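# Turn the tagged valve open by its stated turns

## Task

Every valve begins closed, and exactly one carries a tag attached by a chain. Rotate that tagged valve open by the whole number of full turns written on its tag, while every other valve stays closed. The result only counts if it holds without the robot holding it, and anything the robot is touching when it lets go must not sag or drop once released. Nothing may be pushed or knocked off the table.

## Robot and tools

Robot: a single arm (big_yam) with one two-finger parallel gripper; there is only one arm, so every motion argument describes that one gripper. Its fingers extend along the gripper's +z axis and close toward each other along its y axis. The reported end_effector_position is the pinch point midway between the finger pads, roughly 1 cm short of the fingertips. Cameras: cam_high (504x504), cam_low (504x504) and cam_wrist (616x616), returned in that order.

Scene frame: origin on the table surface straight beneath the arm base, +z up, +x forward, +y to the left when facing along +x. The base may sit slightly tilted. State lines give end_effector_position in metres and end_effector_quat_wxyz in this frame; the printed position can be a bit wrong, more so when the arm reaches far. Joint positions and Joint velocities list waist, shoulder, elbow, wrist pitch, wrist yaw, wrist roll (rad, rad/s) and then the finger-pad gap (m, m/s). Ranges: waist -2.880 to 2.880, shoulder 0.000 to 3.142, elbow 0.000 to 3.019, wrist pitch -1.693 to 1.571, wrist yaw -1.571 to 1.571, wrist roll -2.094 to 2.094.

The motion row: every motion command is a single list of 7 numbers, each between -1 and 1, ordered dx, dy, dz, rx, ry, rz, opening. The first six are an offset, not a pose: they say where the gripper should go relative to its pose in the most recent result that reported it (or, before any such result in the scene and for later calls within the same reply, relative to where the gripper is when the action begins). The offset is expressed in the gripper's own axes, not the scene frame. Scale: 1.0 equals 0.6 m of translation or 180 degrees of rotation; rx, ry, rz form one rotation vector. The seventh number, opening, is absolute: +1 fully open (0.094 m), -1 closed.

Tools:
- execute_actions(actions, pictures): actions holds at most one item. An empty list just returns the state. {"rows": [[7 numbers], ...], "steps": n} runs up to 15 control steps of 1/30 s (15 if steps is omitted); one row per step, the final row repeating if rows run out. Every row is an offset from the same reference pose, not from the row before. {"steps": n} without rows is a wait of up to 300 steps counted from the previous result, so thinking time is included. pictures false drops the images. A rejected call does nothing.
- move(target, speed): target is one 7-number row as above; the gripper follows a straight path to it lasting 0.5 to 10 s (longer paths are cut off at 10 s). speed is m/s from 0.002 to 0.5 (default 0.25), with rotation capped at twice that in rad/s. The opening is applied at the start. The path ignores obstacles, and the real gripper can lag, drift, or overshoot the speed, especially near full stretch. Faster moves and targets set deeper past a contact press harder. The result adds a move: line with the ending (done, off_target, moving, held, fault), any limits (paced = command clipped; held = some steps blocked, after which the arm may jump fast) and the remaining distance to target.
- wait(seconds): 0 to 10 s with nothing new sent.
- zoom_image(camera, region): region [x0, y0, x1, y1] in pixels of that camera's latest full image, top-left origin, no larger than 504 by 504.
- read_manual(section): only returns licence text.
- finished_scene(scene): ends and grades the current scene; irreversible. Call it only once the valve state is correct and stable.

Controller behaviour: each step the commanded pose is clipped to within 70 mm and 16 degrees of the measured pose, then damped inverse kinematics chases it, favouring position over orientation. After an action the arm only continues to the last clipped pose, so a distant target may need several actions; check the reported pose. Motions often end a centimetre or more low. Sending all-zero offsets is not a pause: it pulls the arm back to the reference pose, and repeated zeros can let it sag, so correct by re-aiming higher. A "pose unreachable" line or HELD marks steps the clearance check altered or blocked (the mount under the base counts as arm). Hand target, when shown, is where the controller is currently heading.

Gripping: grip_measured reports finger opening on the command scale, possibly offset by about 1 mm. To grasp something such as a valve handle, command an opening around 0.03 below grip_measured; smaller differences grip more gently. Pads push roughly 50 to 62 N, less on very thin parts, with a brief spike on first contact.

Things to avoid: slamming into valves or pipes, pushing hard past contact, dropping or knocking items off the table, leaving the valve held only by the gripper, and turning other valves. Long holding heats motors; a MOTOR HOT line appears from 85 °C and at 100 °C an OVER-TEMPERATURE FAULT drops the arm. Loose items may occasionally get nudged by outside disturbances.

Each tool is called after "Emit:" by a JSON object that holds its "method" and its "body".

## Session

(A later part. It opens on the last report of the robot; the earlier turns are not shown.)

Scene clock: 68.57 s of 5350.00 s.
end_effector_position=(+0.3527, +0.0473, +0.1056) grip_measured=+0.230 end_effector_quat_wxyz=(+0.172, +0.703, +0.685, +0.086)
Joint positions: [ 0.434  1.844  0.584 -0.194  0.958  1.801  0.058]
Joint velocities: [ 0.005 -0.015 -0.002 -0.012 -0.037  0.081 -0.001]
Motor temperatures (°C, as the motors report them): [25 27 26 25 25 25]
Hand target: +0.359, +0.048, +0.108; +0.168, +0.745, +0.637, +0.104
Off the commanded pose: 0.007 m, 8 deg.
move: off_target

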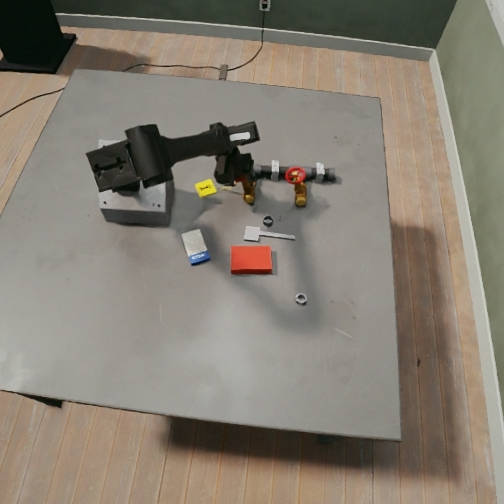

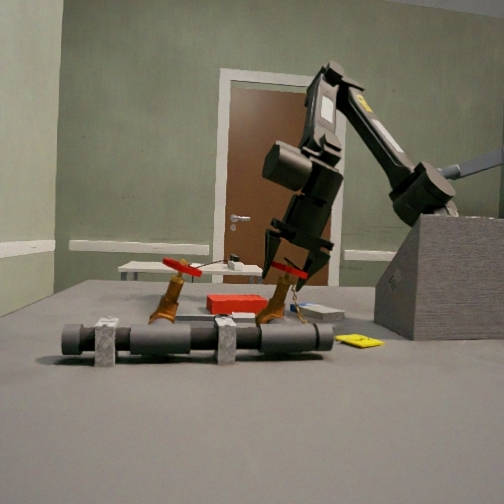

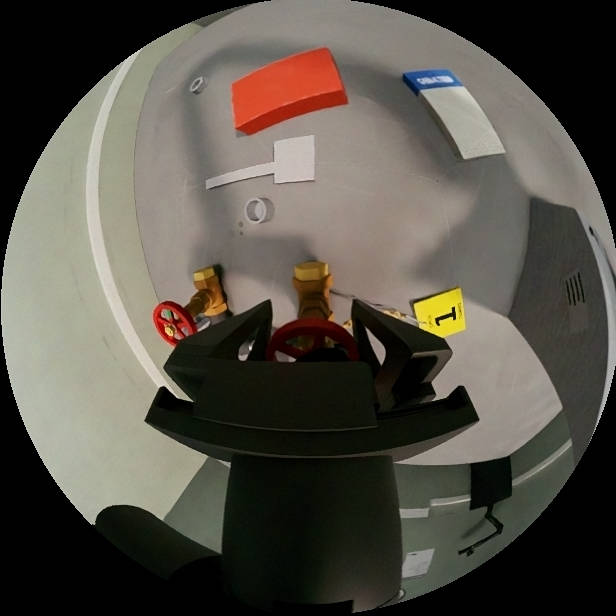

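Emit:
{"method": "move", "body": {"target": [0,0,0,0,0,0.09,0.19], "speed": 0.1}}

Scene clock: 72.07 s of 5350.00 s.
end_effector_position=(+0.3503, +0.0475, +0.1044) grip_measured=+0.228 end_effector_quat_wxyz=(+0.165, +0.739, +0.646, +0.095)
Joint positions: [ 0.434  1.844  0.579 -0.196  0.954  1.914  0.058]
Joint velocities: [-0.015 -0.005  0.002 -0.017  0.037  0.066 -0.   ]
Motor temperatures (°C, as the motors report them): [25 27 25 25 25 25]
Hand target: +0.353, +0.047, +0.106; +0.158, +0.789, +0.583, +0.114
Off the commanded pose: 0.003 m, 10 deg.
move: off_target

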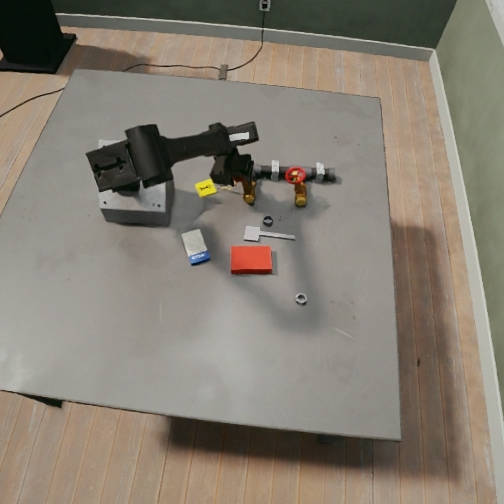

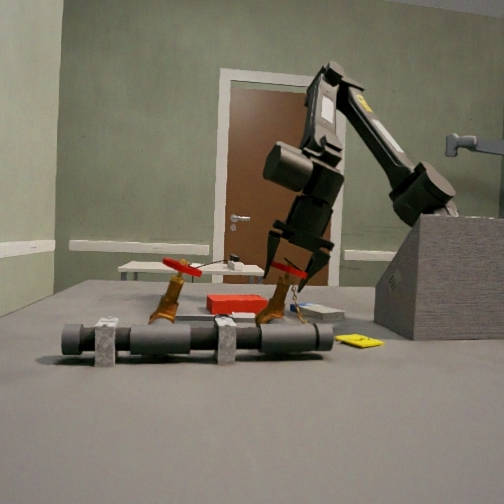

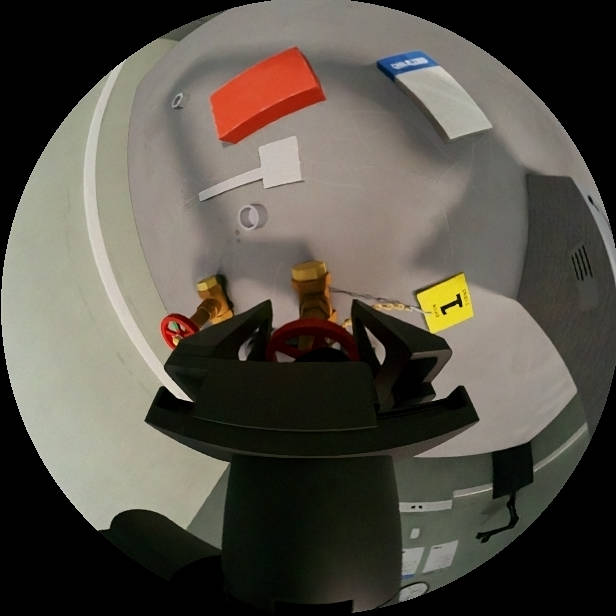

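Emit:
{"method": "move", "body": {"target": [0,0,0,0,0,0,1]}}

Emit:
{"method": "move", "body": {"target": [0,0,-0.006,0,0,-0.8,1], "speed": 0.4}}

Emit:
{"method": "move", "body": {"target": [0,0,0,0,0,0,0.1]}}

Emit:
{"method": "move", "body": {"target": [0,0,0,0,0,0.8,0.19], "speed": 0.2}}

Scene clock: 76.70 s of 5350.00 s.
end_effector_position=(+0.3495, +0.0475, +0.1040) grip_measured=+0.998 end_effector_quat_wxyz=(+0.164, +0.738, +0.647, +0.094)
Joint positions: [ 0.434  1.844  0.578 -0.196  0.954  1.913  0.094]
Joint velocities: [-0.015 -0.005 -0.017 -0.007 -0.051 -0.007  0.   ]
Motor temperatures (°C, as the motors report them): [25 27 25 25 25 26]
Hand target: +0.350, +0.048, +0.104; +0.165, +0.739, +0.646, +0.095
Off the commanded pose: 0.001 m, 0 deg.
After step 90, 0.93 s passed at rest.
move: done

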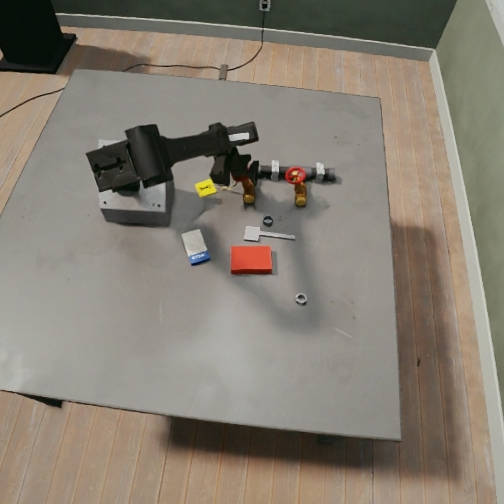

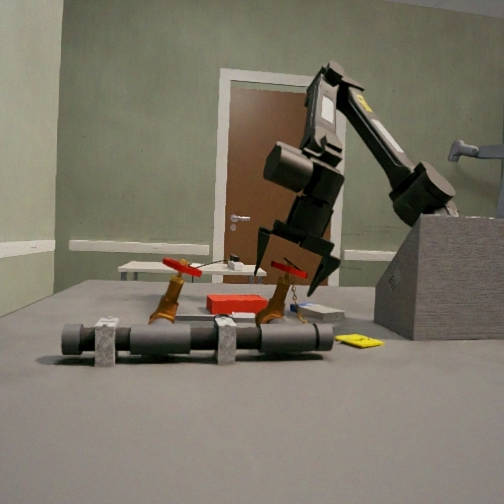

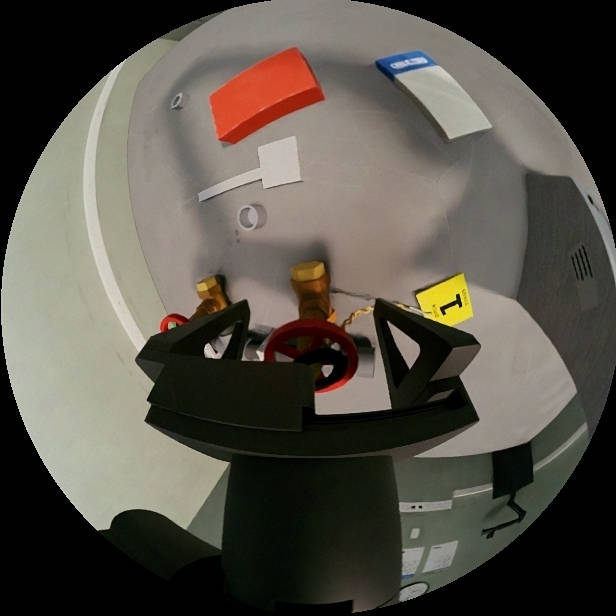

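Scene clock: 80.60 s of 5350.00 s.
end_effector_position=(+0.3456, +0.0478, +0.1045) grip_measured=+0.999 end_effector_quat_wxyz=(+0.135, -0.384, +0.905, -0.126)
Joint positions: [ 0.441  1.845  0.581 -0.23   0.955 -0.565  0.094]
Joint velocities: [ 0.005 -0.005  0.017  0.002 -0.037  0.125 -0.002]
Motor temperatures (°C, as the motors report them): [25 27 25 25 25 25]
Hand target: +0.348, +0.048, +0.107; +0.140, -0.387, +0.902, -0.127
Off the commanded pose: 0.004 m, 1 deg.
move: done

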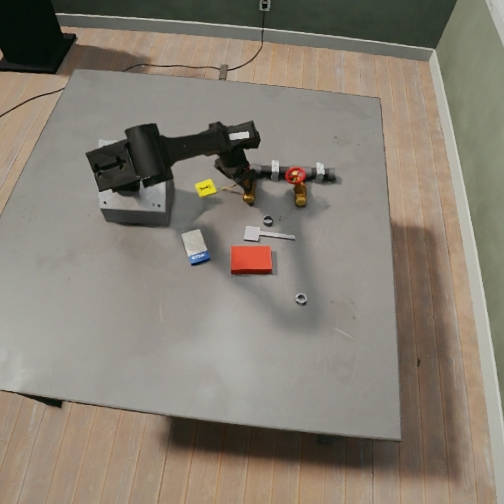

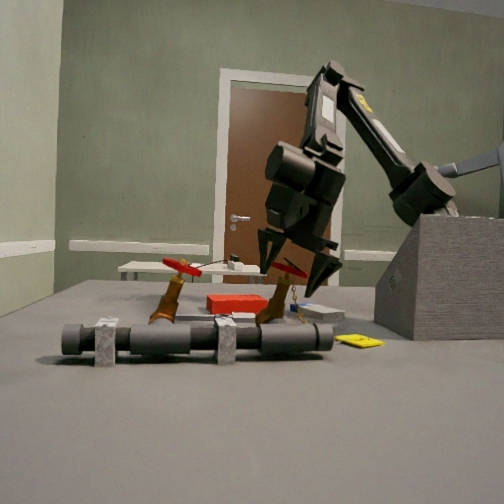

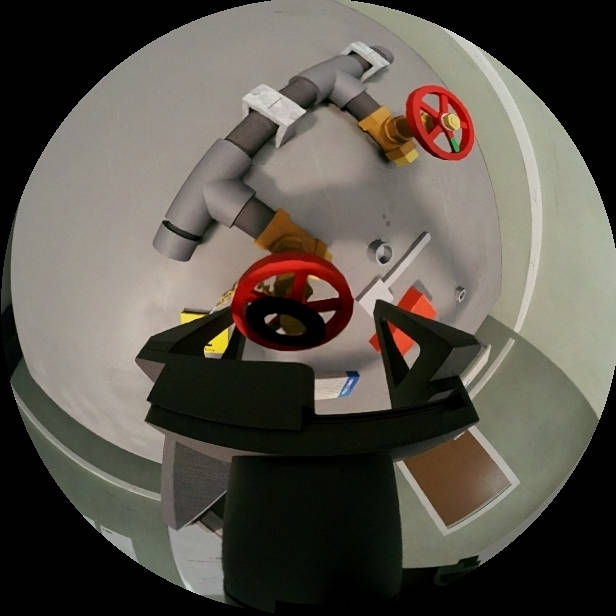

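Scene clock: 81.10 s of 5350.00 s.
end_effector_position=(+0.3382, +0.0531, +0.1000) grip_measured=+0.225 end_effector_quat_wxyz=(+0.132, -0.395, +0.902, -0.115)
Joint positions: [ 0.444  1.854  0.571 -0.229  0.931 -0.567  0.058]
Joint velocities: [-0.005  0.005 -0.002 -0.012 -0.007 -0.051 -0.   ]
Motor temperatures (°C, as the motors report them): [25 27 25 25 25 25]
Hand target: +0.345, +0.048, +0.104; +0.135, -0.384, +0.905, -0.126
Off the commanded pose: 0.010 m, 2 deg.
move: done

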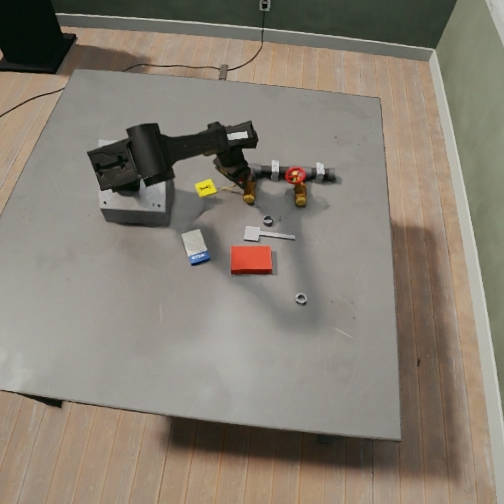

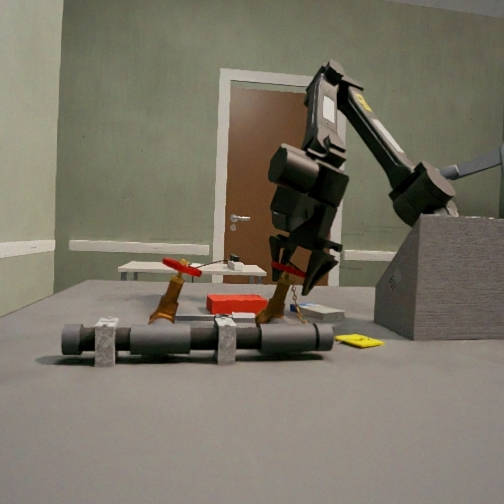

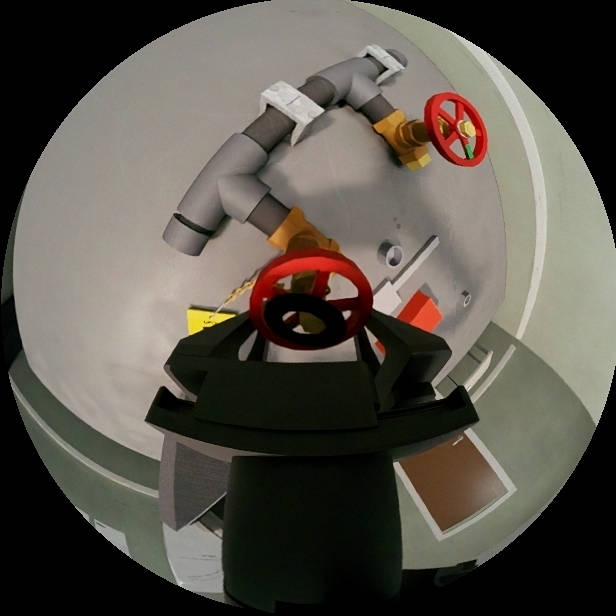

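Scene clock: 88.67 s of 5350.00 s.
end_effector_position=(+0.2851, +0.0460, +0.0819) grip_measured=+0.190 end_effector_quat_wxyz=(+0.118, +0.680, +0.722, +0.041)
Joint positions: [ 0.447  1.85   0.5   -0.328  0.893  1.897  0.056]
Joint velocities: [ 0.005 -0.005 -0.007 -0.007 -0.051 -0.037 -0.   ]
Motor temperatures (°C, as the motors report them): [25 27 26 25 27 26]
Hand target: +0.335, +0.050, +0.103; +0.147, +0.736, +0.655, +0.090
Off the commanded pose: 0.057 m, 12 deg.
move: off_target; limits=paced

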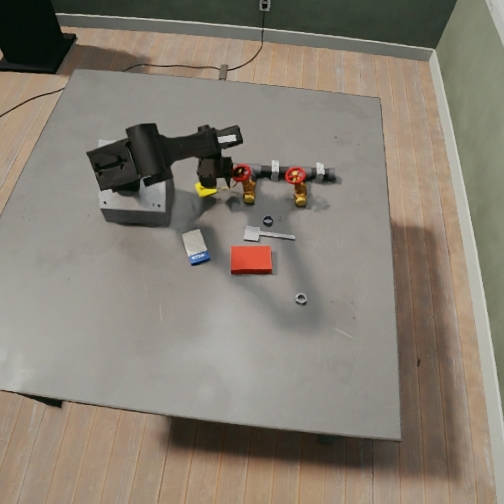

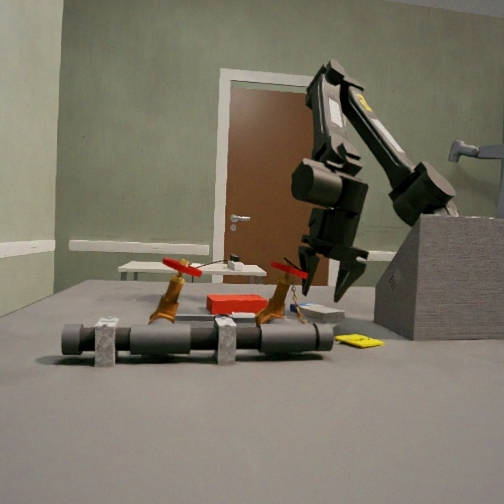

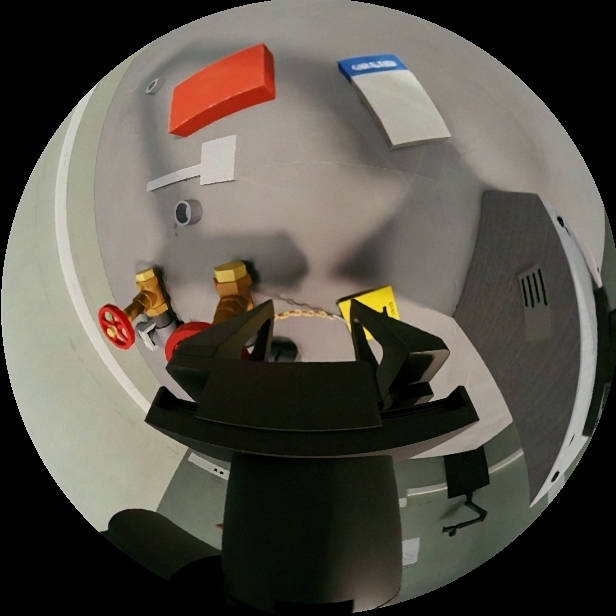

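Emit:
{"method": "move", "body": {"target": [-0.015,0.03,-0.13,0,0,0,1], "speed": 0.1}}

Emit:
{"method": "move", "body": {"target": [0,0.085,0,0,-0.04,0,1], "speed": 0.1}}

Emit:
{"method": "zoom_image", "body": {"camera": "cam_wrist", "region": [130,200,480,400]}}

Scene clock: 95.63 s of 5350.00 s.
end_effector_position=(+0.2710, +0.0396, +0.1475) grip_measured=+0.998 end_effector_quat_wxyz=(+0.108, +0.657, +0.745, +0.043)
Joint positions: [ 0.598  1.675  0.548 -0.722  0.84   2.061  0.094]
Joint velocities: [-0.005  0.005  0.002 -0.007  0.007 -0.007  0.   ]
Motor temperatures (°C, as the motors report them): [25 27 27 25 27 25]
Hand target: +0.286, +0.045, +0.163; +0.112, +0.667, +0.734, +0.061
Off the commanded pose: 0.022 m, 4 deg.
joint sent to its limit — the command would take joint 6 (wrist roll) past its upper limit, so that joint was sent only as far as its limit.
After step 90, 2.80 s passed at rest.
move: off_target

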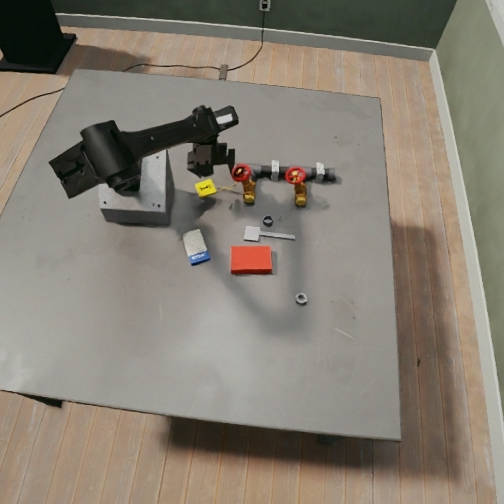

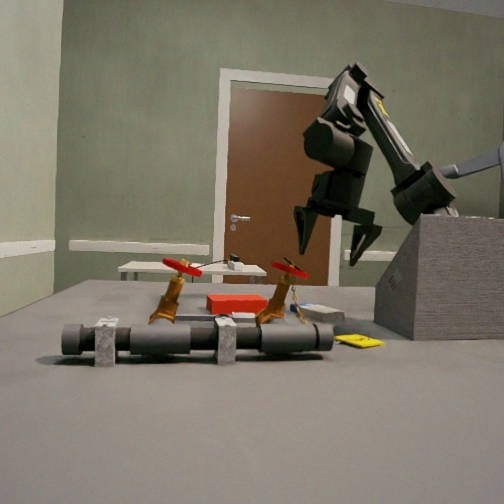

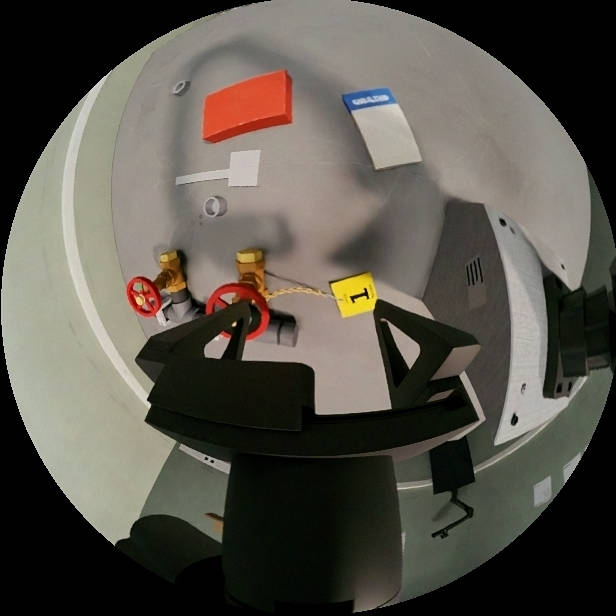

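Scene clock: 96.60 s of 5350.00 s.
end_effector_position=(+0.3089, +0.0441, +0.1539) grip_measured=+0.998 end_effector_quat_wxyz=(+0.154, +0.643, +0.750, +0.008)
Joint positions: [ 0.59   1.789  0.667 -0.786  0.947  2.062  0.094]
Joint velocities: [-0.005  0.005 -0.007 -0.022 -0.007  0.051  0.001]
Motor temperatures (°C, as the motors report them): [25 27 27 25 27 25]
Hand target: +0.320, +0.045, +0.157; +0.153, +0.653, +0.741, +0.008
Off the commanded pose: 0.012 m, 3 deg.
joint sent to its limit — the command would take joint 6 (wrist roll) past its upper limit, so that joint was sent only as far as its limit.
move: off_target

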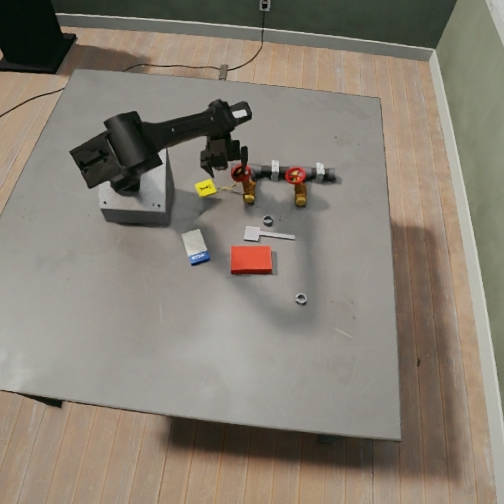

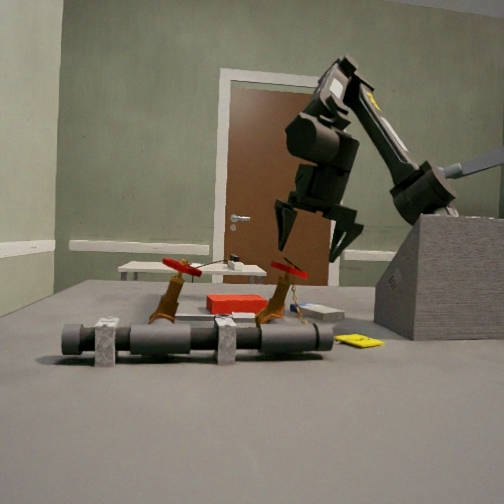

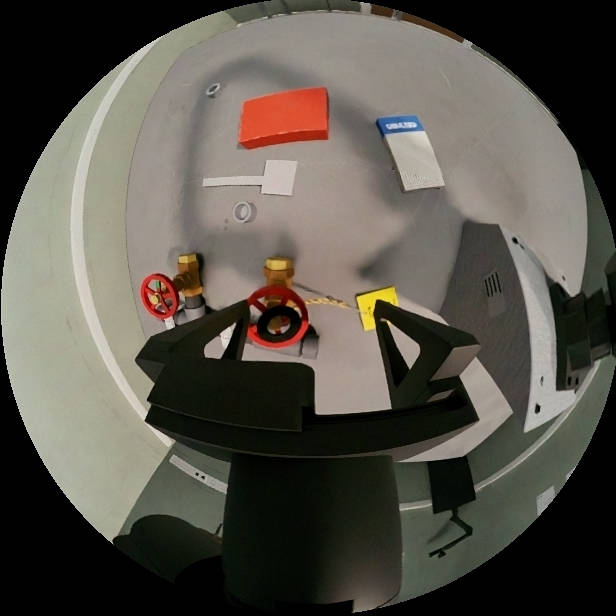

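Region (130, 200, 480, 400) of cam_wrist's 616x616 image, scaled by 1.440, with more detail than that image has; it fills the top 288 rows of this view, and the rest is white.

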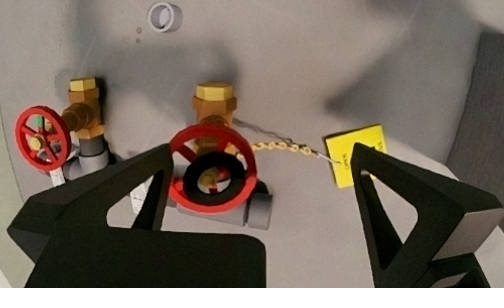

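Emit:
{"method": "move", "body": {"target": [0,0.05,0,0,-0.02,-0.2,1], "speed": 0.08}}

Scene clock: 103.17 s of 5350.00 s.
end_effector_position=(+0.3240, +0.0458, +0.1557) grip_measured=+0.998 end_effector_quat_wxyz=(+0.172, +0.382, +0.906, -0.060)
Joint positions: [ 0.59   1.837  0.708 -0.8    1.007  1.456  0.094]
Joint velocities: [-0.015 -0.005 -0.017  0.002 -0.081 -0.095 -0.001]
Motor temperatures (°C, as the motors report them): [25 27 27 25 27 25]
Hand target: +0.337, +0.049, +0.160; +0.172, +0.380, +0.907, -0.060
Off the commanded pose: 0.015 m, 0 deg.
move: off_target

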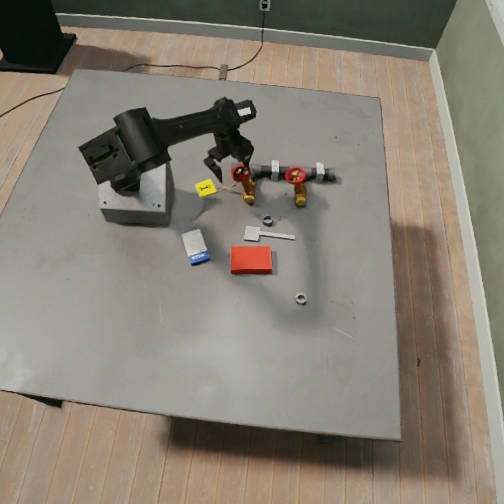

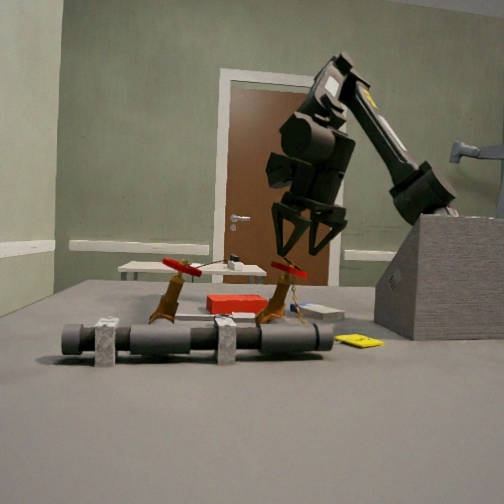

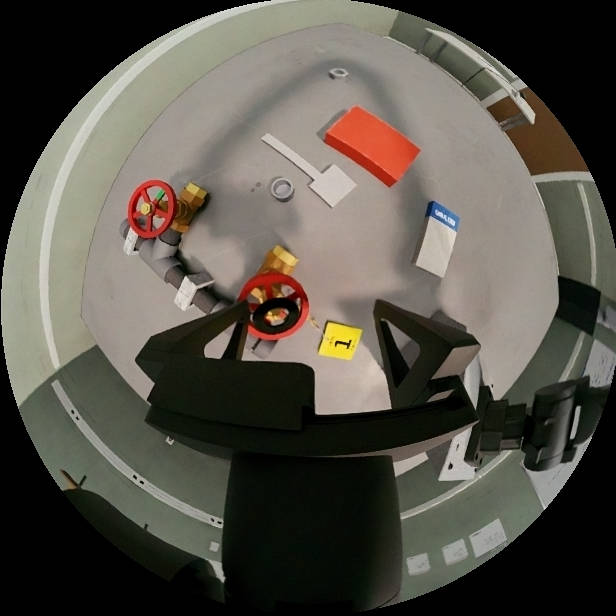

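Emit:
{"method": "move", "body": {"target": [-0.015,0.042,0,0,0,0,1], "speed": 0.08}}

Emit:
{"method": "move", "body": {"target": [0,0,0.095,0,0,0,1], "speed": 0.05}}

Scene clock: 108.33 s of 5350.00 s.
end_effector_position=(+0.3352, +0.0548, +0.1564) grip_measured=+0.998 end_effector_quat_wxyz=(+0.173, +0.382, +0.906, -0.059)
Joint positions: [ 0.59   1.871  0.745 -0.8    1.008  1.454  0.094]
Joint velocities: [-0.015 -0.005 -0.017  0.002 -0.037 -0.066 -0.001]
Motor temperatures (°C, as the motors report them): [25 27 27 25 26 25]
Hand target: +0.348, +0.057, +0.159; +0.173, +0.382, +0.906, -0.059
Off the commanded pose: 0.013 m, 0 deg.
After step 90, 1.33 s passed at rest.
move: off_target

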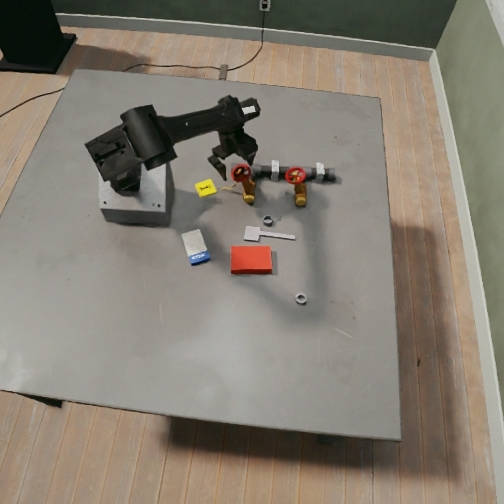

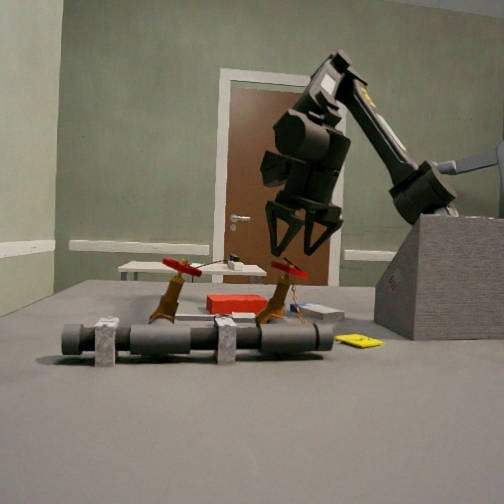

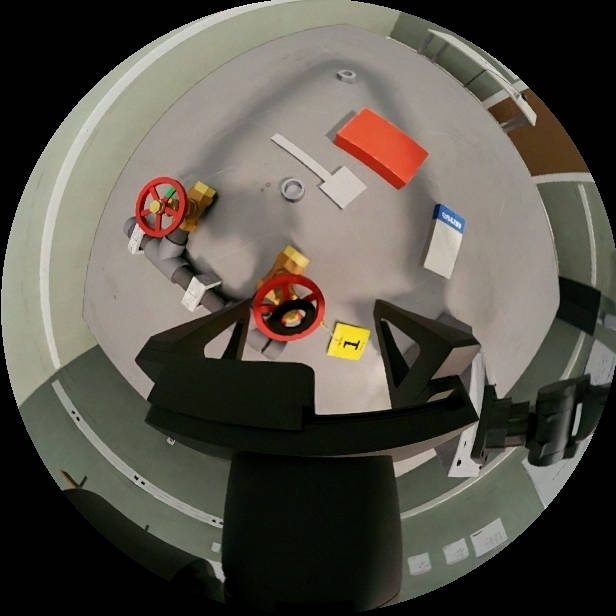

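Scene clock: 109.87 s of 5350.00 s.
end_effector_position=(+0.3520, +0.0410, +0.1092) grip_measured=+0.998 end_effector_quat_wxyz=(+0.177, +0.390, +0.902, -0.056)
Joint positions: [ 0.454  1.904  0.685 -0.475  1.044  1.208  0.094]
Joint velocities: [ 0.005 -0.015 -0.007 -0.012 -0.037  0.051  0.   ]
Motor temperatures (°C, as the motors report them): [25 27 27 25 26 25]
Hand target: +0.350, +0.040, +0.103; +0.173, +0.382, +0.906, -0.062
Off the commanded pose: 0.006 m, 1 deg.
move: done

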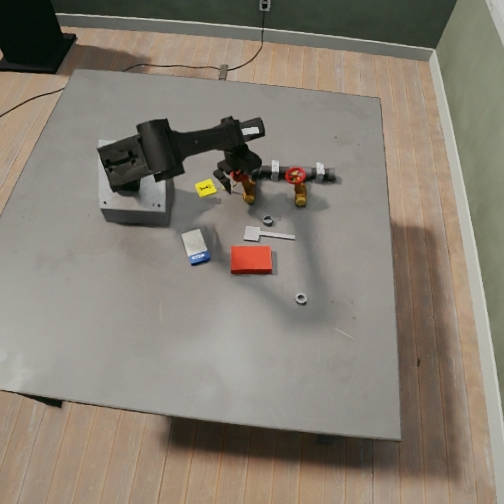

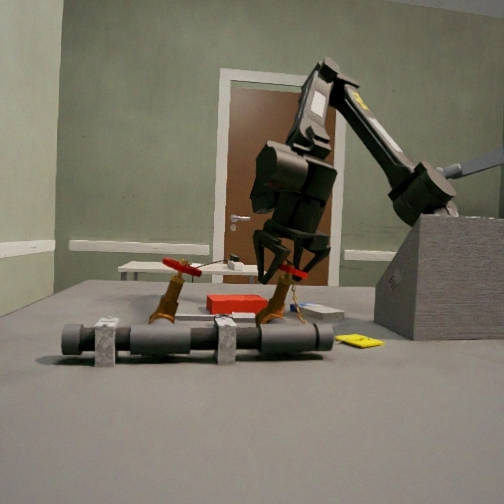

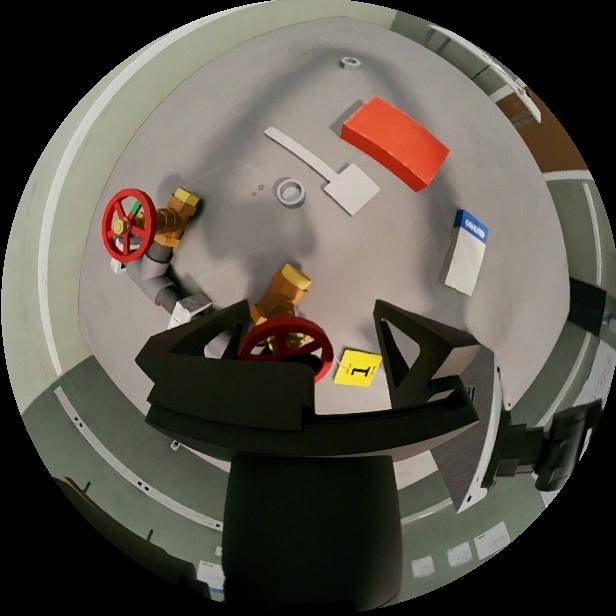

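Emit:
{"method": "move", "body": {"target": [0,0.022,0.005,0,0,0,1], "speed": 0.05}}

Emit:
{"method": "move", "body": {"target": [0,0,0,0,0,0,0.1]}}

Emit:
{"method": "move", "body": {"target": [0,0,0,0,0,0.2,0.19], "speed": 0.1}}

Scene clock: 113.47 s of 5350.00 s.
end_effector_position=(+0.3489, +0.0445, +0.1036) grip_measured=+0.998 end_effector_quat_wxyz=(+0.172, +0.382, +0.906, -0.061)
Joint positions: [ 0.454  1.927  0.687 -0.475  1.044  1.204  0.094]
Joint velocities: [ 0.005 -0.005 -0.002  0.002 -0.007 -0.022 -0.   ]
Motor temperatures (°C, as the motors report them): [25 27 27 25 26 25]
Hand target: +0.362, +0.049, +0.107; +0.177, +0.390, +0.902, -0.056
Off the commanded pose: 0.015 m, 1 deg.
move: off_target

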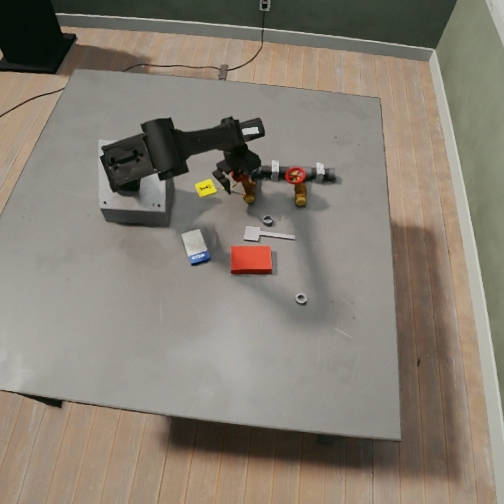

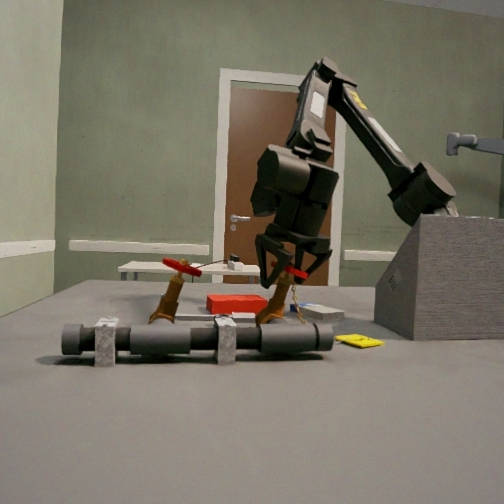

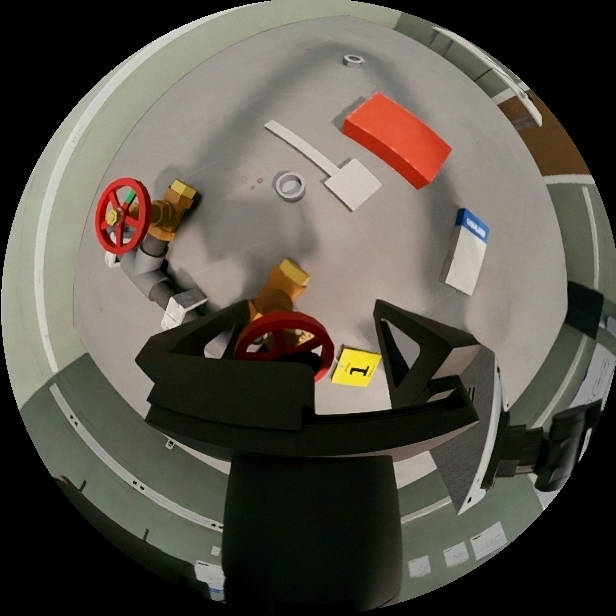

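Scene clock: 113.97 s of 5350.00 s.
end_effector_position=(+0.3607, +0.0551, +0.1057) grip_measured=+0.233 end_effector_quat_wxyz=(+0.169, +0.395, +0.902, -0.041)
Joint positions: [ 0.456  1.938  0.713 -0.455  1.013  1.208  0.058]
Joint velocities: [-0.005 -0.005 -0.002 -0.017  0.007  0.037 -0.001]
Motor temperatures (°C, as the motors report them): [25 27 27 25 26 25]
Hand target: +0.349, +0.045, +0.104; +0.173, +0.382, +0.906, -0.061
Off the commanded pose: 0.016 m, 3 deg.
move: off_target

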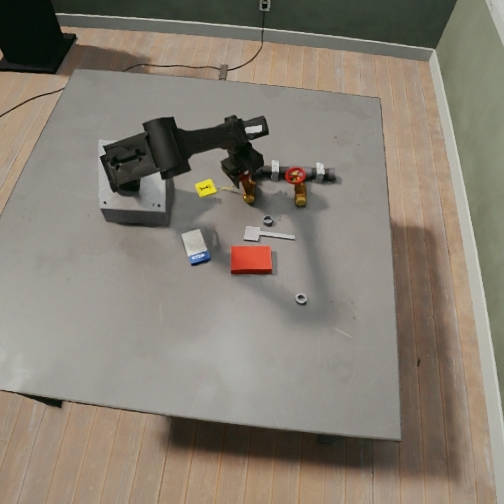

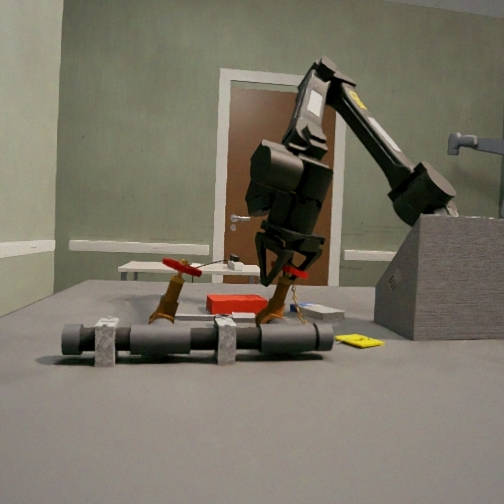

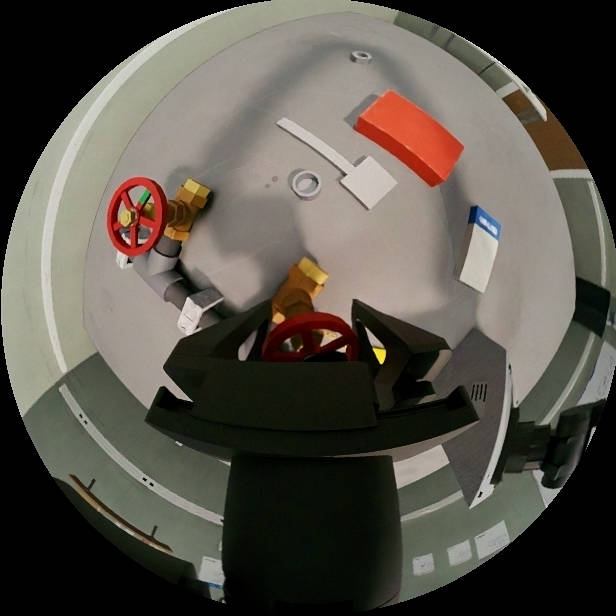

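Scene clock: 117.90 s of 5350.00 s.
end_effector_position=(+0.3519, +0.0641, +0.1003) grip_measured=+0.197 end_effector_quat_wxyz=(+0.158, +0.619, +0.769, +0.014)
Joint positions: [ 0.463  1.949  0.701 -0.444  0.975  1.756  0.056]
Joint velocities: [ 0.005  0.005 -0.022 -0.002 -0.022 -0.007 -0.001]
Motor temperatures (°C, as the motors report them): [25 27 26 25 26 25]
Hand target: +0.361, +0.055, +0.106; +0.174, +0.653, +0.737, +0.016
Off the commanded pose: 0.014 m, 6 deg.
move: off_target

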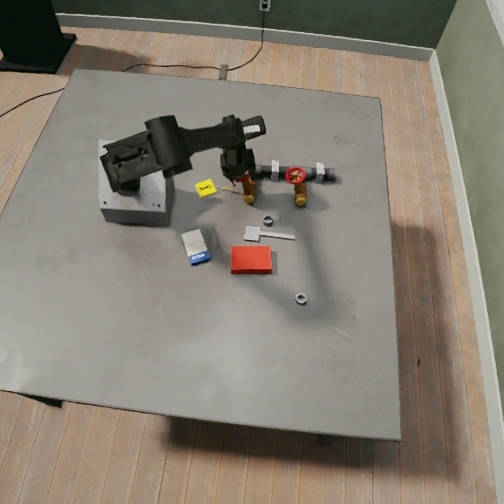

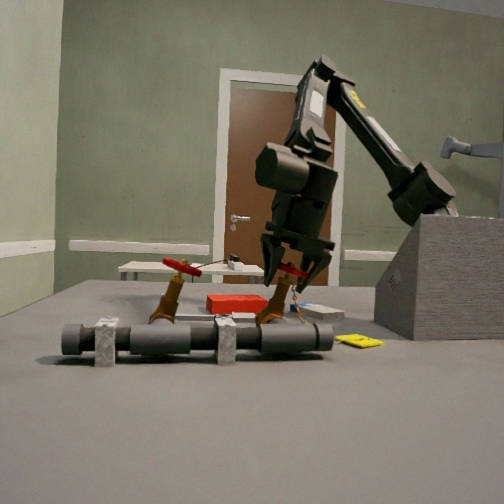

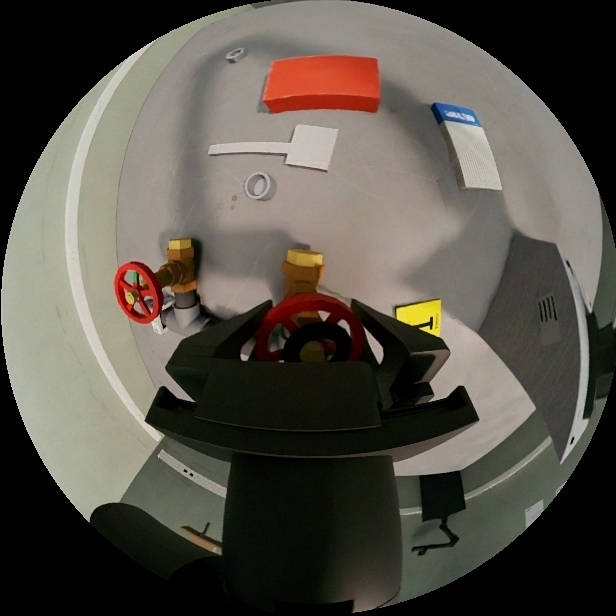

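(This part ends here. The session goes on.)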